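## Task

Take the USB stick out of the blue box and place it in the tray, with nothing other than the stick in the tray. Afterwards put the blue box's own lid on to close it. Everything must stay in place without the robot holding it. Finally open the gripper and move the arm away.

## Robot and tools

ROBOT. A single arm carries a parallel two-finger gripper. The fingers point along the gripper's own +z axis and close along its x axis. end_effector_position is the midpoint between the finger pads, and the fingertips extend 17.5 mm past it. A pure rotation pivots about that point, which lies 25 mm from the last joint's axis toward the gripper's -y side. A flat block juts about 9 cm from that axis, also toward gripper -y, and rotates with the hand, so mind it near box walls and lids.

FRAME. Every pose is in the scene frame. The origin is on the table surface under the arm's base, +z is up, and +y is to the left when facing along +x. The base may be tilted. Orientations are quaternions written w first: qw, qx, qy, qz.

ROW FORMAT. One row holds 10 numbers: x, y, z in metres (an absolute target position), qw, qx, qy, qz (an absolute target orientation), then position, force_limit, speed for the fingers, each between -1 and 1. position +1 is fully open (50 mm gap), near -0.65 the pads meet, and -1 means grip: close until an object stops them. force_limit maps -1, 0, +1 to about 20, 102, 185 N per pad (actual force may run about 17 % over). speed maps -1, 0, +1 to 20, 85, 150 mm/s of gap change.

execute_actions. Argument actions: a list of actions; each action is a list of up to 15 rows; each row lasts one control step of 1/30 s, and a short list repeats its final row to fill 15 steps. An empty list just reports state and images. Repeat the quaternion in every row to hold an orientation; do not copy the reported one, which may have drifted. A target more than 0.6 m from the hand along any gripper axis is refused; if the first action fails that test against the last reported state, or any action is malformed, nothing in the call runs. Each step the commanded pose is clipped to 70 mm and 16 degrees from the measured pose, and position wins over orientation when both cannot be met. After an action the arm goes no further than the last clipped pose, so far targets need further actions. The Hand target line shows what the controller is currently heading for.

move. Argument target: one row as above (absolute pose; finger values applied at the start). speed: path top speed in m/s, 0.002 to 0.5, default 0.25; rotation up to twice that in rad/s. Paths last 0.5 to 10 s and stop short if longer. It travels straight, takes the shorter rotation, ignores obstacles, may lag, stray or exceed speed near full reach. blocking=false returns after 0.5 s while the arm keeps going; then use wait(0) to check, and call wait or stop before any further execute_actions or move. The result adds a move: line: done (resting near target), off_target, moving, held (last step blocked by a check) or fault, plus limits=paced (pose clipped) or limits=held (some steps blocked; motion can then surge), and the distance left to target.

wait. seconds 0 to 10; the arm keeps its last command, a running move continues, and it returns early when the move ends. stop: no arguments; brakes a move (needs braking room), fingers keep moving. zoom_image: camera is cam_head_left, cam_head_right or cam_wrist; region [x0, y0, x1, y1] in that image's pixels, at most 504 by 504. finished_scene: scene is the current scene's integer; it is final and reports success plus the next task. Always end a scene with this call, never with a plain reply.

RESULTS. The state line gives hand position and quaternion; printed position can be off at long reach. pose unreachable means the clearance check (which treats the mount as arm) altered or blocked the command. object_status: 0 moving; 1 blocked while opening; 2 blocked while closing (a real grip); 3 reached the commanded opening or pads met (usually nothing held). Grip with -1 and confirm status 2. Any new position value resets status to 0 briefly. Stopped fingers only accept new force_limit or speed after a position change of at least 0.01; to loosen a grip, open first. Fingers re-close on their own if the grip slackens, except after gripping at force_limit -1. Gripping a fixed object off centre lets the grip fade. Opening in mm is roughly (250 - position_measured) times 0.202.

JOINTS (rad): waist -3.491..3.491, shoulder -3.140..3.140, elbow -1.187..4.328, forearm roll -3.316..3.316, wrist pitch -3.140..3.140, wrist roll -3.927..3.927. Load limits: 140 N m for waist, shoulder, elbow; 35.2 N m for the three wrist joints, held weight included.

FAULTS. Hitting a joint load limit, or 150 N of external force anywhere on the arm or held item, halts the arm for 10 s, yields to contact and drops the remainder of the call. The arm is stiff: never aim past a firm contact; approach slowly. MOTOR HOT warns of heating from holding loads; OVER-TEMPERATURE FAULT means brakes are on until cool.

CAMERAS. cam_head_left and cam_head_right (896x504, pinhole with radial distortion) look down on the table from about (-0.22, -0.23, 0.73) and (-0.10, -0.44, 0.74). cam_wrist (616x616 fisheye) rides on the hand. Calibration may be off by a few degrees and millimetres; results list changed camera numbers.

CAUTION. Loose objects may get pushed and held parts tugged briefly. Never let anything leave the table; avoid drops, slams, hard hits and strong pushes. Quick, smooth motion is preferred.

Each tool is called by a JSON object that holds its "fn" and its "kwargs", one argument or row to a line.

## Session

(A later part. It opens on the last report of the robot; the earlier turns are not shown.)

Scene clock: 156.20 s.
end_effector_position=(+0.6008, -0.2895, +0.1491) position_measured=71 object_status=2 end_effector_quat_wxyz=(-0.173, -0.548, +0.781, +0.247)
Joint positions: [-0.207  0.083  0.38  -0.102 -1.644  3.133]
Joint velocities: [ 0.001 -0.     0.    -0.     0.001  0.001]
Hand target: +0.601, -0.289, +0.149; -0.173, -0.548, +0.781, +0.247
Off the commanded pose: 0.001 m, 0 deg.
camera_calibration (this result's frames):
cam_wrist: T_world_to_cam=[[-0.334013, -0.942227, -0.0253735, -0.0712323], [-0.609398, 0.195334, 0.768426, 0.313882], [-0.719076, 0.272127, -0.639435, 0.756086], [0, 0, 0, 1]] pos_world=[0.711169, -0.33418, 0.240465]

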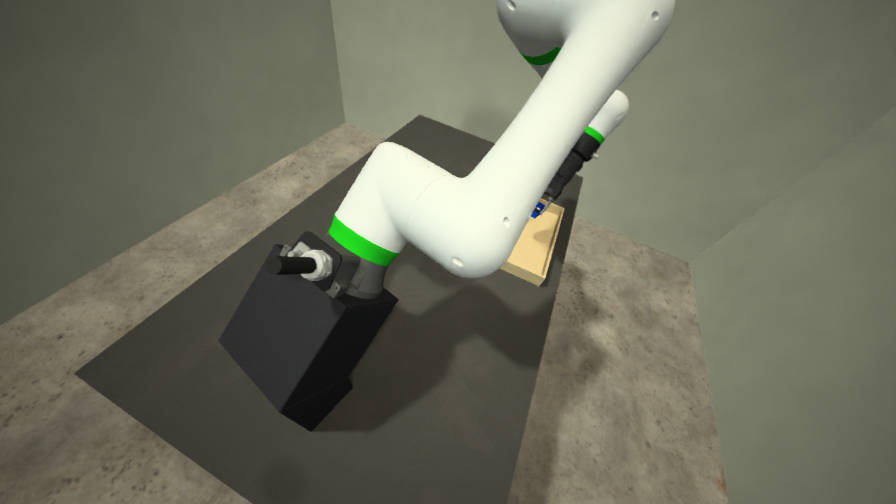

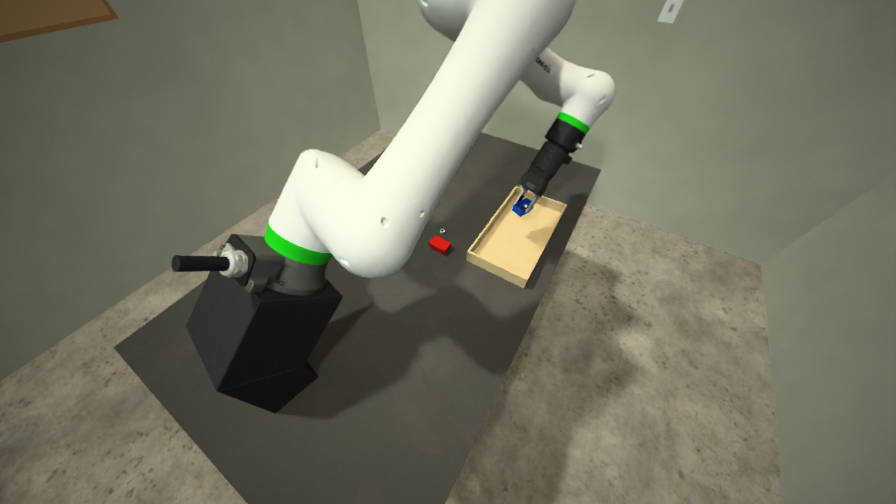

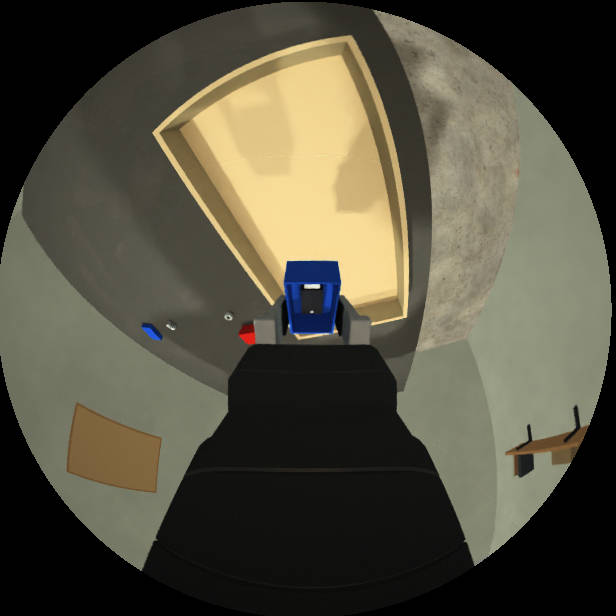

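{"fn": "move", "kwargs": {
  "target": [0.6, -0.29, 0.145, -0.2962, 0.1639, 0.9395, 0.0517, -1, -0.5, -0.3],
  "speed": 0.4
}}

{"fn": "move", "kwargs": {
  "target": [0.6, -0.29, 0.13, -0.246, 0.7802, 0.5484, -0.1729, -1, -0.5, -0.3],
  "speed": 0.4
}}

Scene clock: 252.27 s.
end_effector_position=(+0.6000, -0.2900, +0.1450) position_measured=71 object_status=2 end_effector_quat_wxyz=(-0.296, +0.164, +0.940, +0.052)
Joint positions: [-0.154  0.137  0.448 -0.088 -1.652  1.511]
Joint velocities: [ 0.    -0.     0.     0.     0.001  0.   ]
Hand target: +0.600, -0.290, +0.145; -0.296, +0.164, +0.940, +0.052
Off the commanded pose: 0.000 m, 0 deg.
move: done
camera_calibration (this result's frames):
cam_wrist: T_world_to_cam=[[-0.786021, 0.262343, 0.559775, 0.463603], [0.45037, 0.86329, 0.22781, -0.0471909], [-0.423484, 0.431169, -0.796715, 0.644618], [0, 0, 0, 1]] pos_world=[0.658639, -0.358823, 0.264814]

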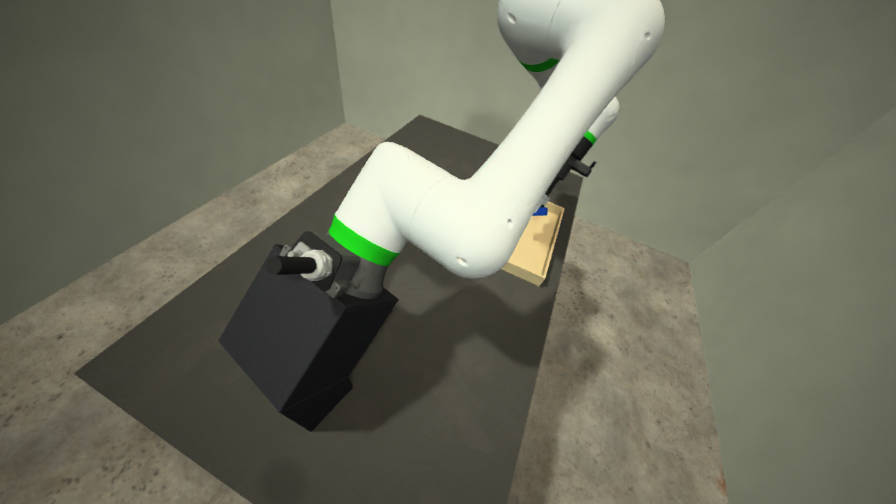

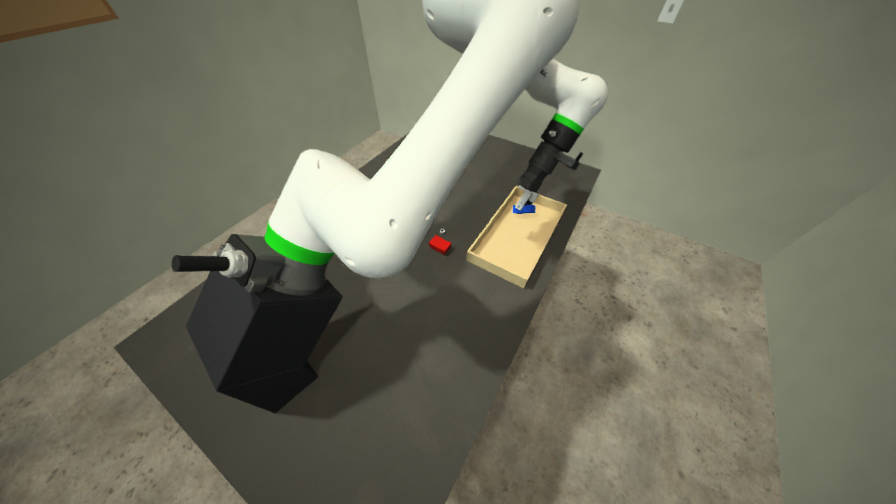

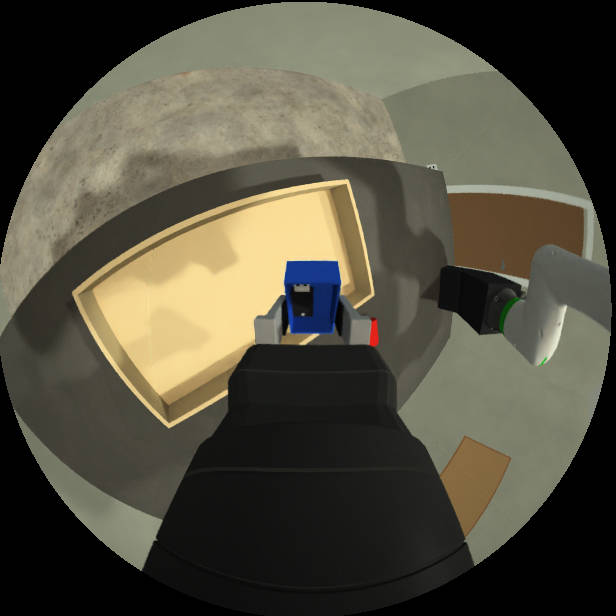

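Scene clock: 254.67 s.
end_effector_position=(+0.6001, -0.2901, +0.1301) position_measured=71 object_status=2 end_effector_quat_wxyz=(-0.246, +0.780, +0.548, -0.173)
Joint positions: [-0.205  0.242  0.56  -0.1   -1.663 -0.013]
Joint velocities: [ 0. -0.  0. -0. -0.  0.]
Hand target: +0.600, -0.290, +0.130; -0.246, +0.780, +0.548, -0.173
Off the commanded pose: 0.000 m, 0 deg.
move: done
camera_calibration (this result's frames):
cam_wrist: T_world_to_cam=[[0.314934, 0.94911, -0.00260241, 0.0837613], [0.892777, -0.29717, -0.338583, -0.572145], [-0.322126, 0.104308, -0.940933, 0.495861], [0, 0, 0, 1]] pos_world=[0.644148, -0.301245, 0.273072]

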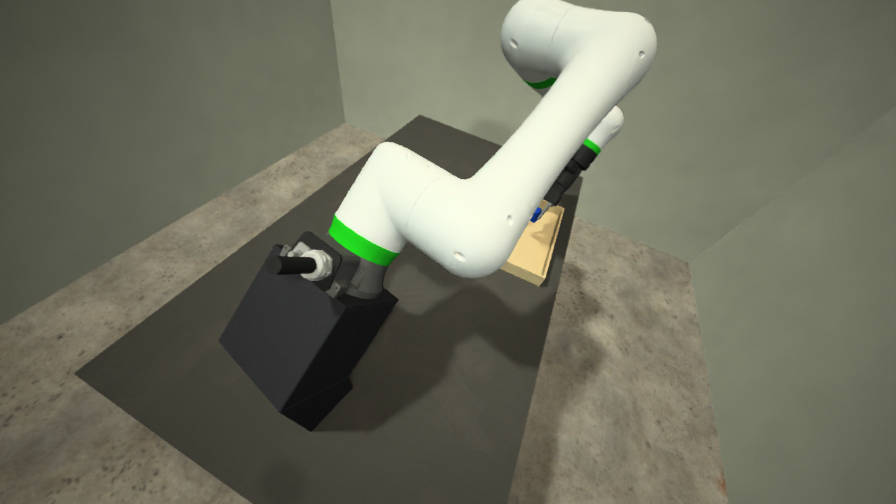

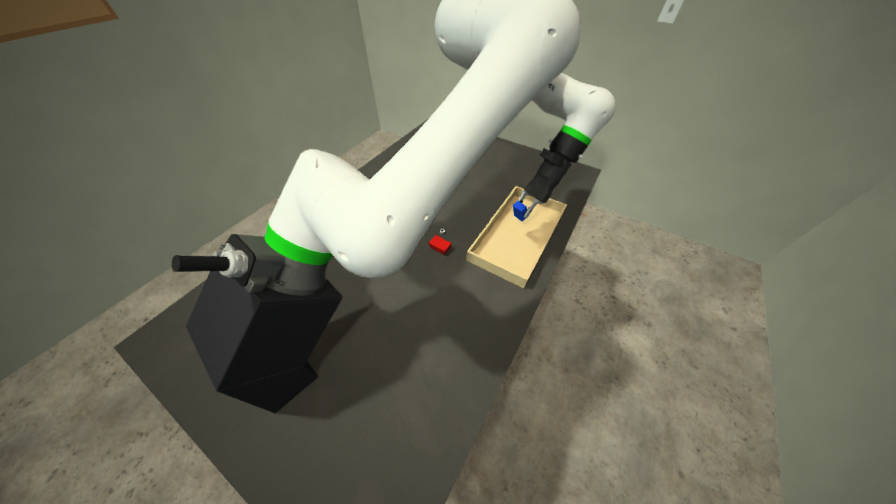

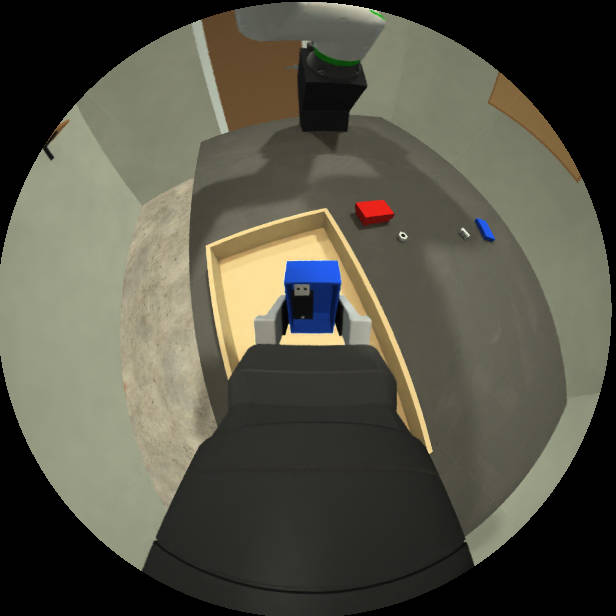

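Now tilt further to pour.

{"fn": "move", "kwargs": {
  "target": [0.6, -0.29, 0.10, -0.498, 0.6491, 0.4562, -0.3501, -1, -0.5, -0.3],
  "speed": 0.3
}}

Scene clock: 258.80 s.
end_effector_position=(+0.5984, -0.2891, +0.1005) position_measured=71 object_status=2 end_effector_quat_wxyz=(-0.417, +0.688, +0.503, -0.316)
Joint positions: [-0.171  0.924  1.533 -0.077 -2.441 -0.04 ]
Joint velocities: [ 0.003  0.003  0.     0.012 -0.     0.007]
Hand target: +0.598, -0.289, +0.100; -0.417, +0.688, +0.504, -0.316
Off the commanded pose: 0.002 m, 12 deg.
elbow stopped short: the move would have taken joint 3 (elbow) straighter than the controller allows; a more bent joint 3 avoids this.
move: off_target
camera_calibration (this result's frames):
cam_wrist: T_world_to_cam=[[0.271395, 0.962454, -0.00513272, 0.113441], [0.644792, -0.185774, -0.741439, -0.359249], [-0.714555, 0.197913, -0.671001, 0.702177], [0, 0, 0, 1]] pos_world=[0.702597, -0.314891, 0.205382]

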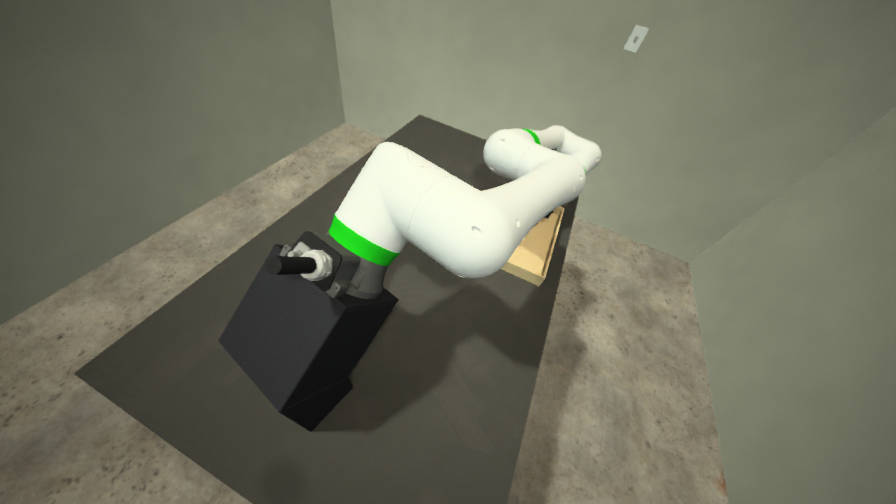

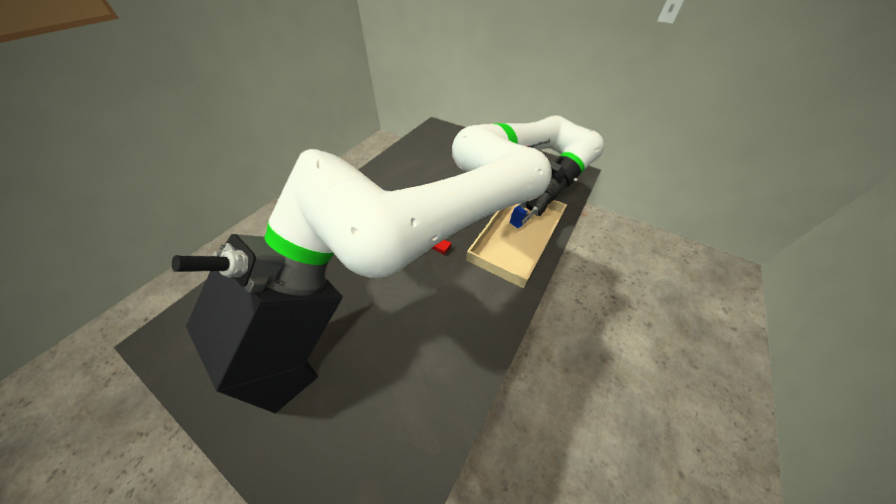

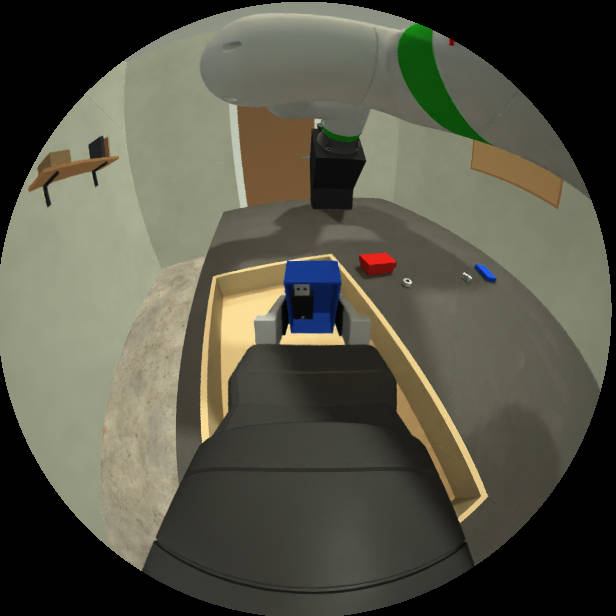

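{"fn": "move", "kwargs": {
  "target": [0.50, -0.265, 0.10, -0.5259, 0.6267, 0.4405, -0.3696, -1, -0.5, -0.3],
  "speed": 0.15
}}

Scene clock: 264.37 s.
end_effector_position=(+0.4997, -0.2650, +0.1003) position_measured=71 object_status=2 end_effector_quat_wxyz=(-0.526, +0.627, +0.440, -0.370)
Joint positions: [-0.193  0.756  0.939 -0.107 -2.313 -0.015]
Joint velocities: [-0.     0.    -0.001  0.002  0.     0.   ]
Hand target: +0.500, -0.265, +0.100; -0.526, +0.627, +0.440, -0.370
Off the commanded pose: 0.000 m, 0 deg.
move: done
camera_calibration (this result's frames):
cam_wrist: T_world_to_cam=[[0.320204, 0.947212, 0.016112, 0.0865109], [0.408274, -0.12263, -0.904585, -0.140001], [-0.854858, 0.29623, -0.425988, 0.698334], [0, 0, 0, 1]] pos_world=[0.626434, -0.30598, 0.169445]

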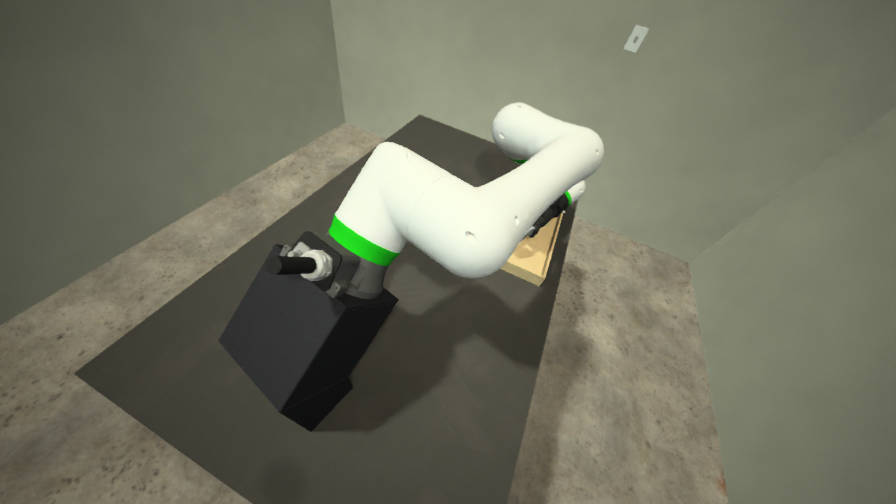

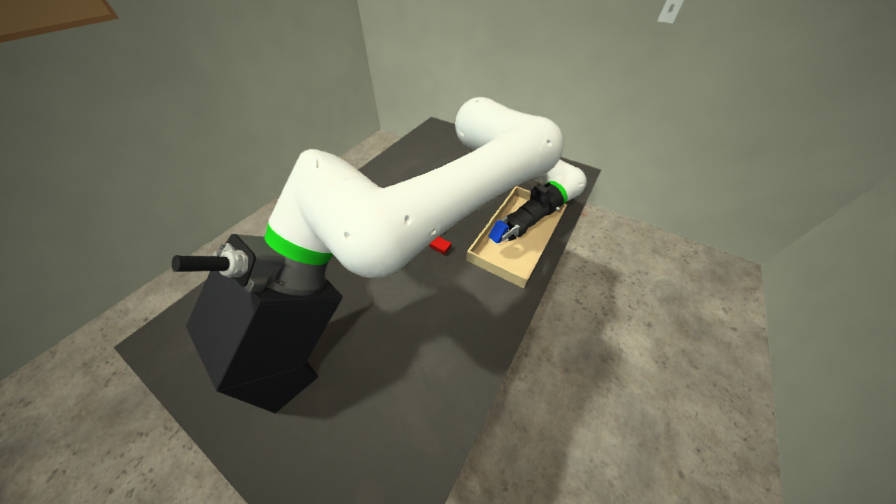

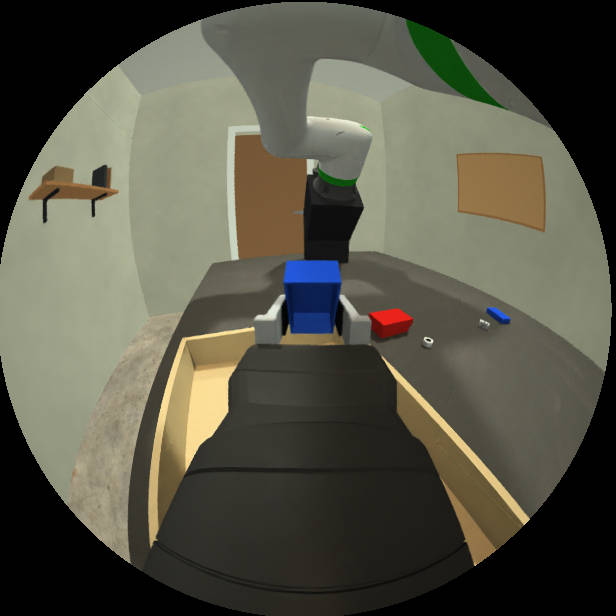

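{"fn": "move", "kwargs": {
  "target": [0.52, -0.24, 0.15, -0.246, 0.7802, 0.5484, -0.1729, -1, -0.5, -0.3],
  "speed": 0.3
}}

{"fn": "move", "kwargs": {
  "target": [0.50, -0.10, 0.15, -0.2962, 0.1639, 0.9395, 0.0517, -1, -0.5, -0.3],
  "speed": 0.4
}}

Scene clock: 270.17 s.
end_effector_position=(+0.5197, -0.2400, +0.1499) position_measured=71 object_status=2 end_effector_quat_wxyz=(-0.246, +0.780, +0.548, -0.173)
Joint positions: [-0.15   0.002  0.161 -0.087 -1.5   -0.051]
Joint velocities: [ 0.001 -0.001 -0.    -0.     0.    -0.   ]
Hand target: +0.520, -0.240, +0.150; -0.246, +0.780, +0.548, -0.173
Off the commanded pose: 0.000 m, 0 deg.
move: done
camera_calibration (this result's frames):
cam_wrist: T_world_to_cam=[[0.314776, 0.949163, -0.00251336, 0.0616936], [0.892754, -0.296967, -0.338824, -0.478721], [-0.322345, 0.10441, -0.940846, 0.483547], [0, 0, 0, 1]] pos_world=[0.563829, -0.251209, 0.292897]

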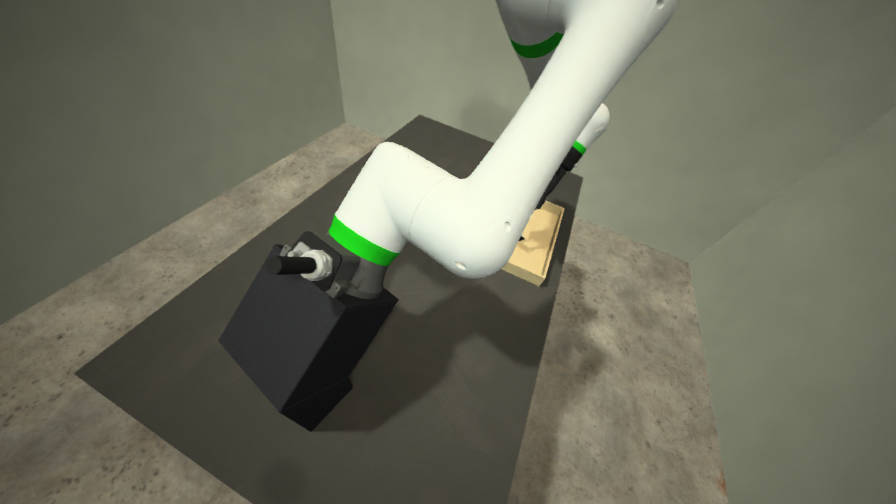

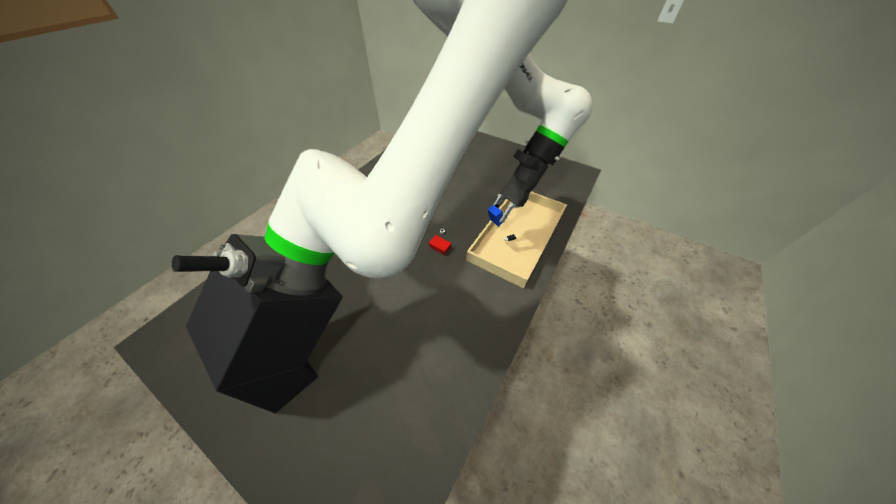

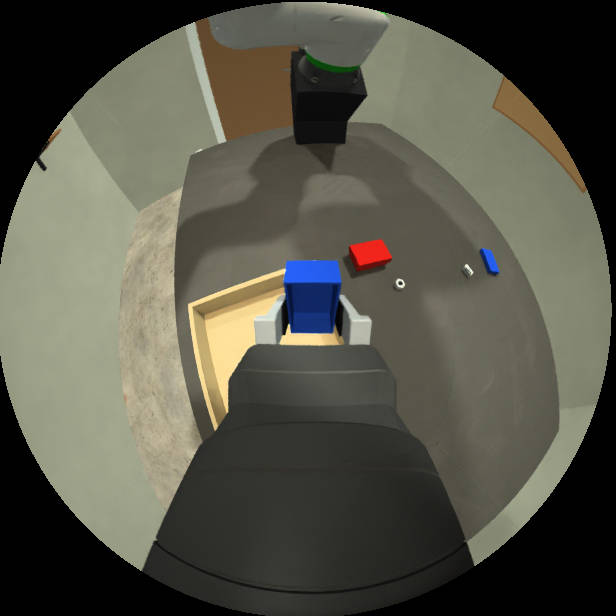

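Scene clock: 272.53 s.
end_effector_position=(+0.4997, -0.1001, +0.1503) position_measured=71 object_status=2 end_effector_quat_wxyz=(-0.296, +0.164, +0.940, +0.051)
Joint positions: [ 0.29  -0.217 -0.16   0.019 -1.383  1.082]
Joint velocities: [-0.001 -0.    -0.    -0.     0.    -0.001]
Hand target: +0.500, -0.100, +0.150; -0.296, +0.164, +0.940, +0.051
Off the commanded pose: 0.000 m, 0 deg.
move: done
camera_calibration (this result's frames):
cam_wrist: T_world_to_cam=[[-0.786201, 0.262116, 0.559628, 0.332073], [0.44983, 0.863672, 0.227428, -0.166746], [-0.423723, 0.430542, -0.796927, 0.524589], [0, 0, 0, 1]] pos_world=[0.558364, -0.168885, 0.270145]

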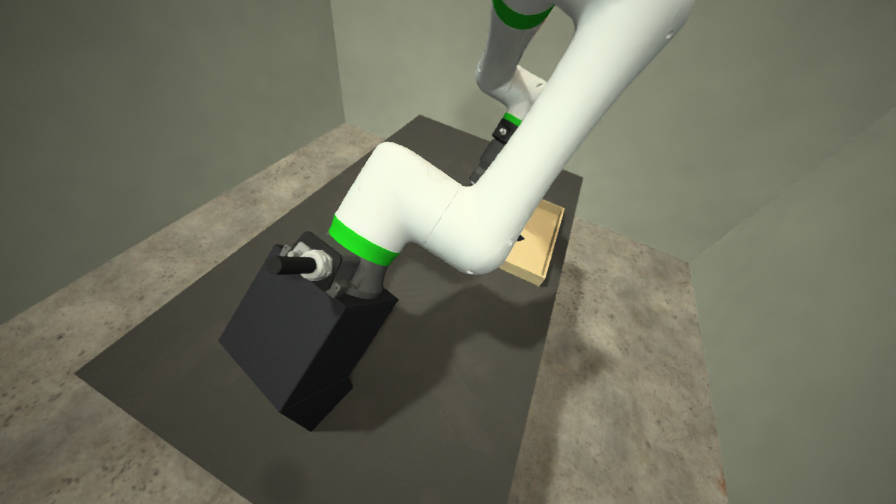

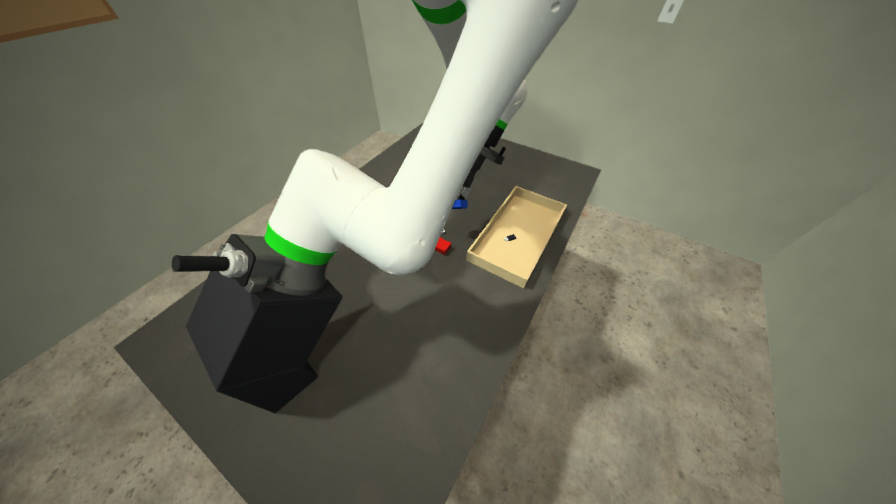

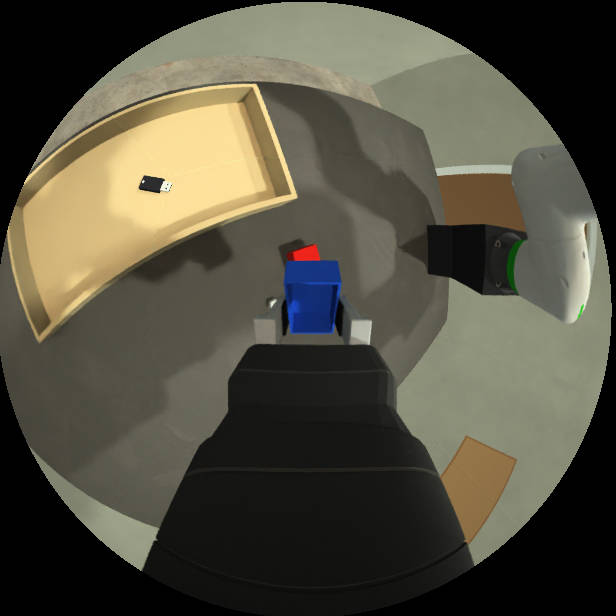

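USB is in the tray. Now return the box.

{"fn": "move", "kwargs": {
  "target": [0.4384, 0.0709, 0.10, -0.1729, -0.5484, 0.7802, 0.246, -1, -0.5, -0.3],
  "speed": 0.4
}}

{"fn": "move", "kwargs": {
  "target": [0.4384, 0.0709, 0.035, -0.1729, -0.5484, 0.7802, 0.246, -1, -0.5, -0.3],
  "speed": 0.1
}}

{"fn": "move", "kwargs": {
  "target": [0.4384, 0.0709, 0.0255, -0.1729, -0.5484, 0.7802, 0.246, -1, -0.5, -0.3],
  "speed": 0.015
}}

Scene clock: 279.30 s.
end_effector_position=(+0.4378, +0.0707, +0.1005) position_measured=71 object_status=2 end_effector_quat_wxyz=(-0.173, -0.549, +0.780, +0.246)
Joint positions: [ 0.714 -0.263 -0.494  0.129 -1.127  2.188]
Joint velocities: [ 0.001  0.001  0.    -0.001  0.001  0.   ]
Hand target: +0.438, +0.071, +0.100; -0.173, -0.549, +0.780, +0.246
Off the commanded pose: 0.001 m, 0 deg.
move: done
camera_calibration (this result's frames):
cam_wrist: T_world_to_cam=[[-0.331785, -0.943037, -0.0245012, 0.211473], [-0.610248, 0.19475, 0.767899, 0.181986], [-0.719386, 0.269729, -0.640102, 0.510099], [0, 0, 0, 1]] pos_world=[0.548178, 0.026397, 0.19195]

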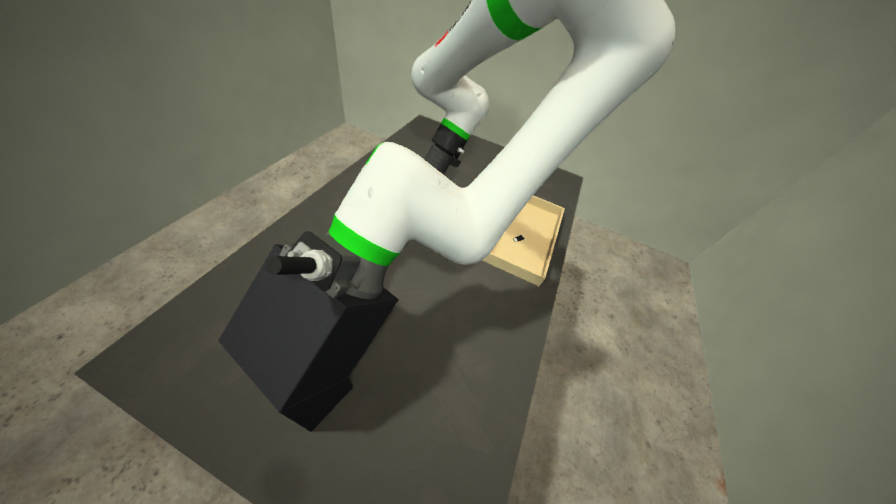

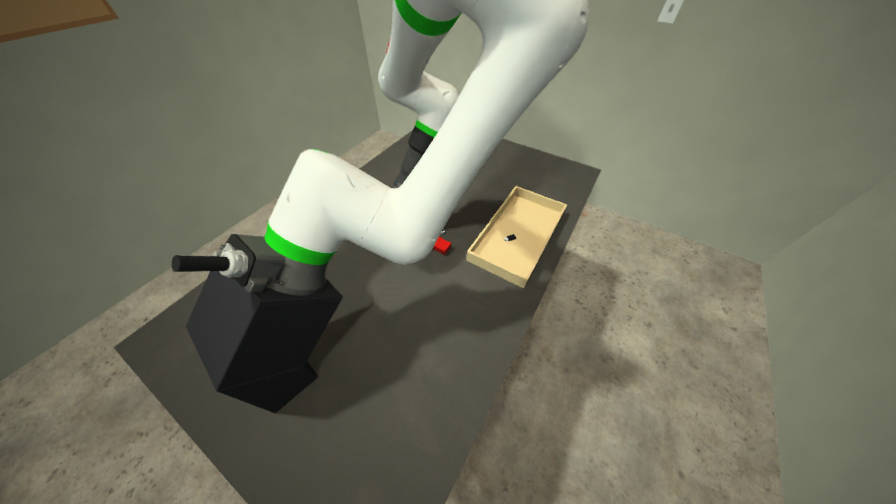

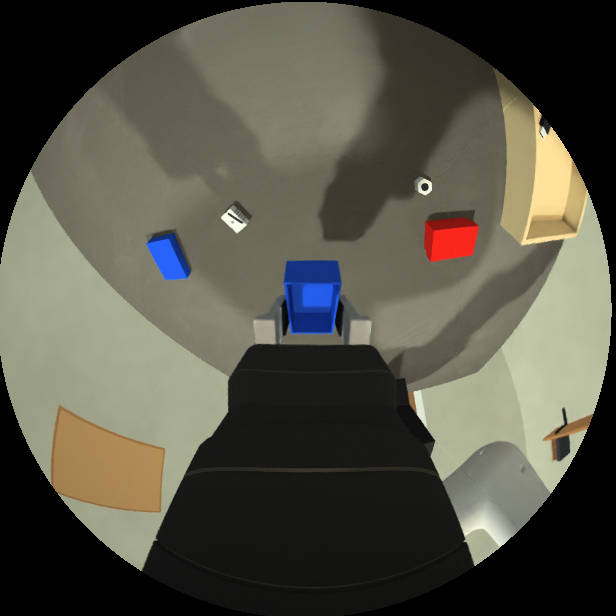

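Scene clock: 280.27 s.
end_effector_position=(+0.4383, +0.0710, +0.0351) position_measured=71 object_status=2 end_effector_quat_wxyz=(-0.173, -0.548, +0.780, +0.246)
Joint positions: [ 0.615 -0.107 -0.465  0.113 -0.989  2.278]
Joint velocities: [-0.     0.     0.    -0.     0.     0.001]
Hand target: +0.438, +0.071, +0.035; -0.173, -0.548, +0.780, +0.246
Off the commanded pose: 0.000 m, 0 deg.
move: done
camera_calibration (this result's frames):
cam_wrist: T_world_to_cam=[[-0.332804, -0.942672, -0.024717, 0.210715], [-0.609882, 0.195175, 0.768082, 0.232214], [-0.719226, 0.270695, -0.639874, 0.468469], [0, 0, 0, 1]] pos_world=[0.548685, 0.0265002, 0.12661]

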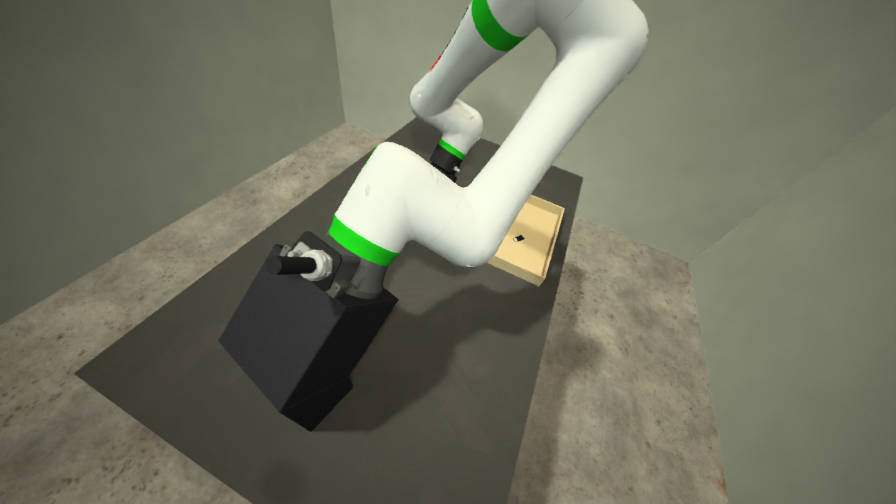

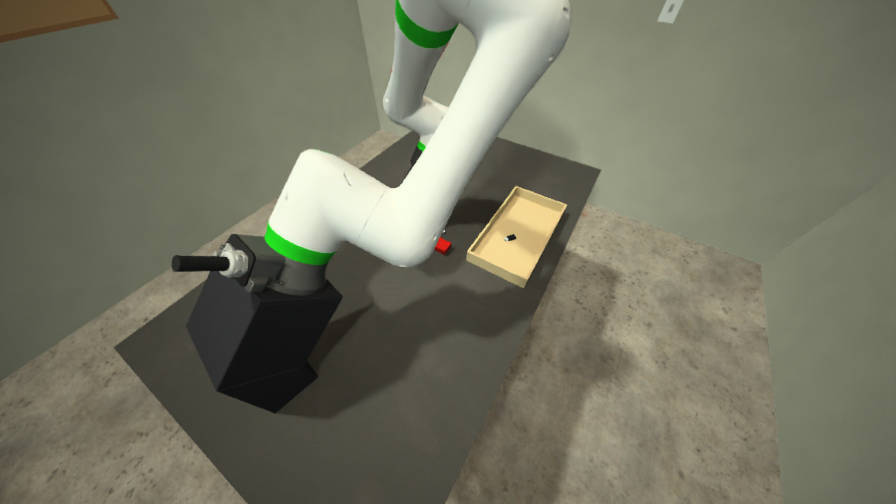

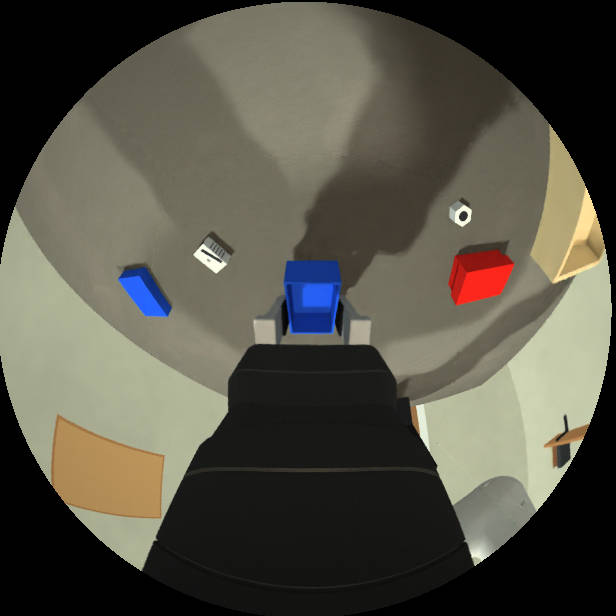

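Scene clock: 281.13 s.
end_effector_position=(+0.4384, +0.0709, +0.0255) position_measured=71 object_status=2 end_effector_quat_wxyz=(-0.173, -0.548, +0.780, +0.246)
Joint positions: [ 0.602 -0.083 -0.459  0.111 -0.97   2.29 ]
Joint velocities: [-0.002 -0.001  0.    -0.     0.     0.002]
Hand target: +0.438, +0.071, +0.026; -0.173, -0.548, +0.780, +0.246
Off the commanded pose: 0.000 m, 0 deg.
move: done
camera_calibration (this result's frames):
cam_wrist: T_world_to_cam=[[-0.332675, -0.942719, -0.024647, 0.210394], [-0.609948, 0.195164, 0.768033, 0.239693], [-0.719229, 0.270539, -0.639936, 0.462393], [0, 0, 0, 1]] pos_world=[0.54876, 0.0264681, 0.116995]

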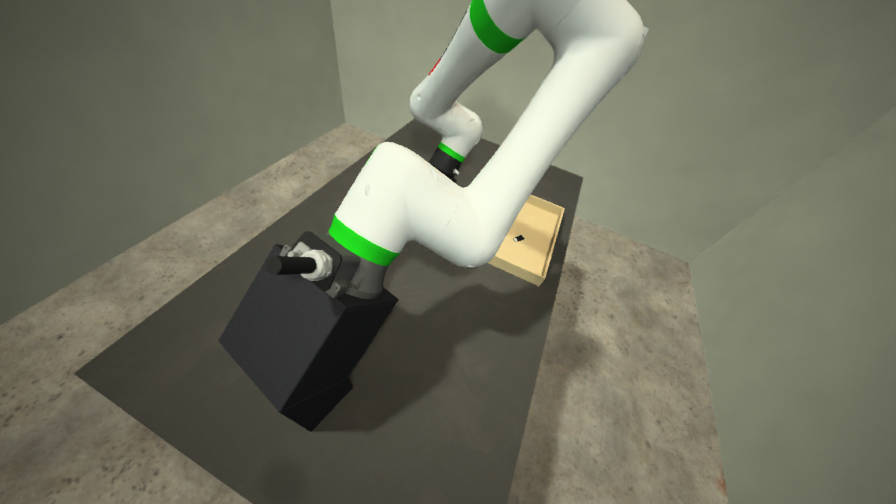

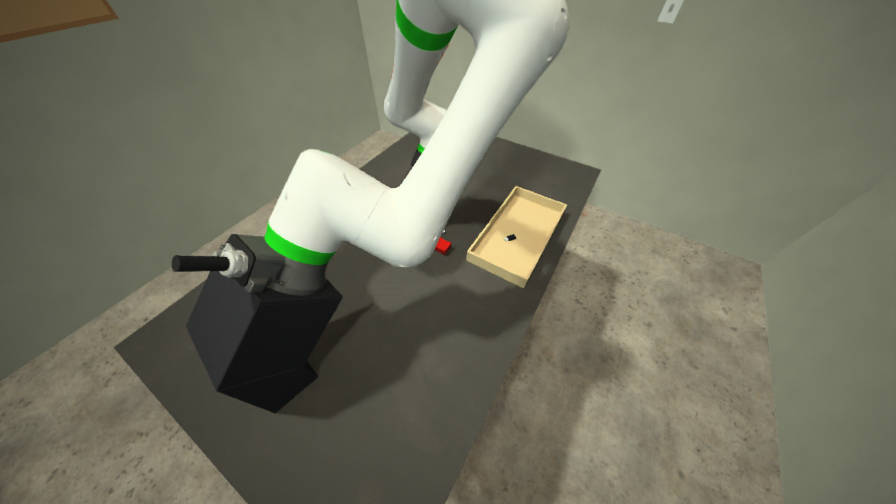

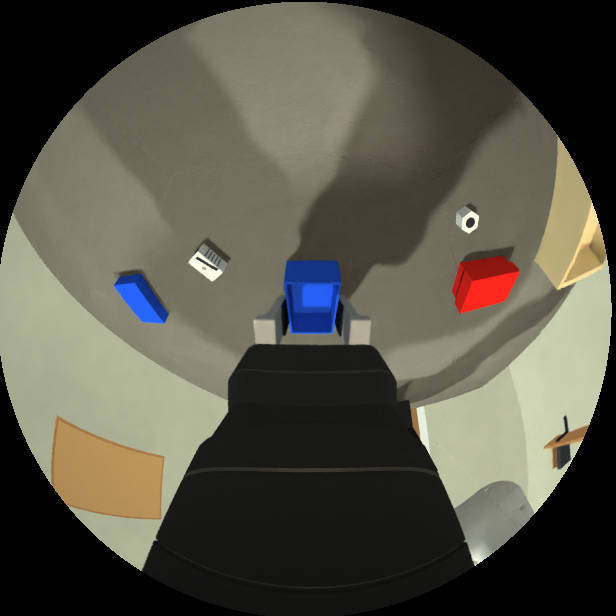

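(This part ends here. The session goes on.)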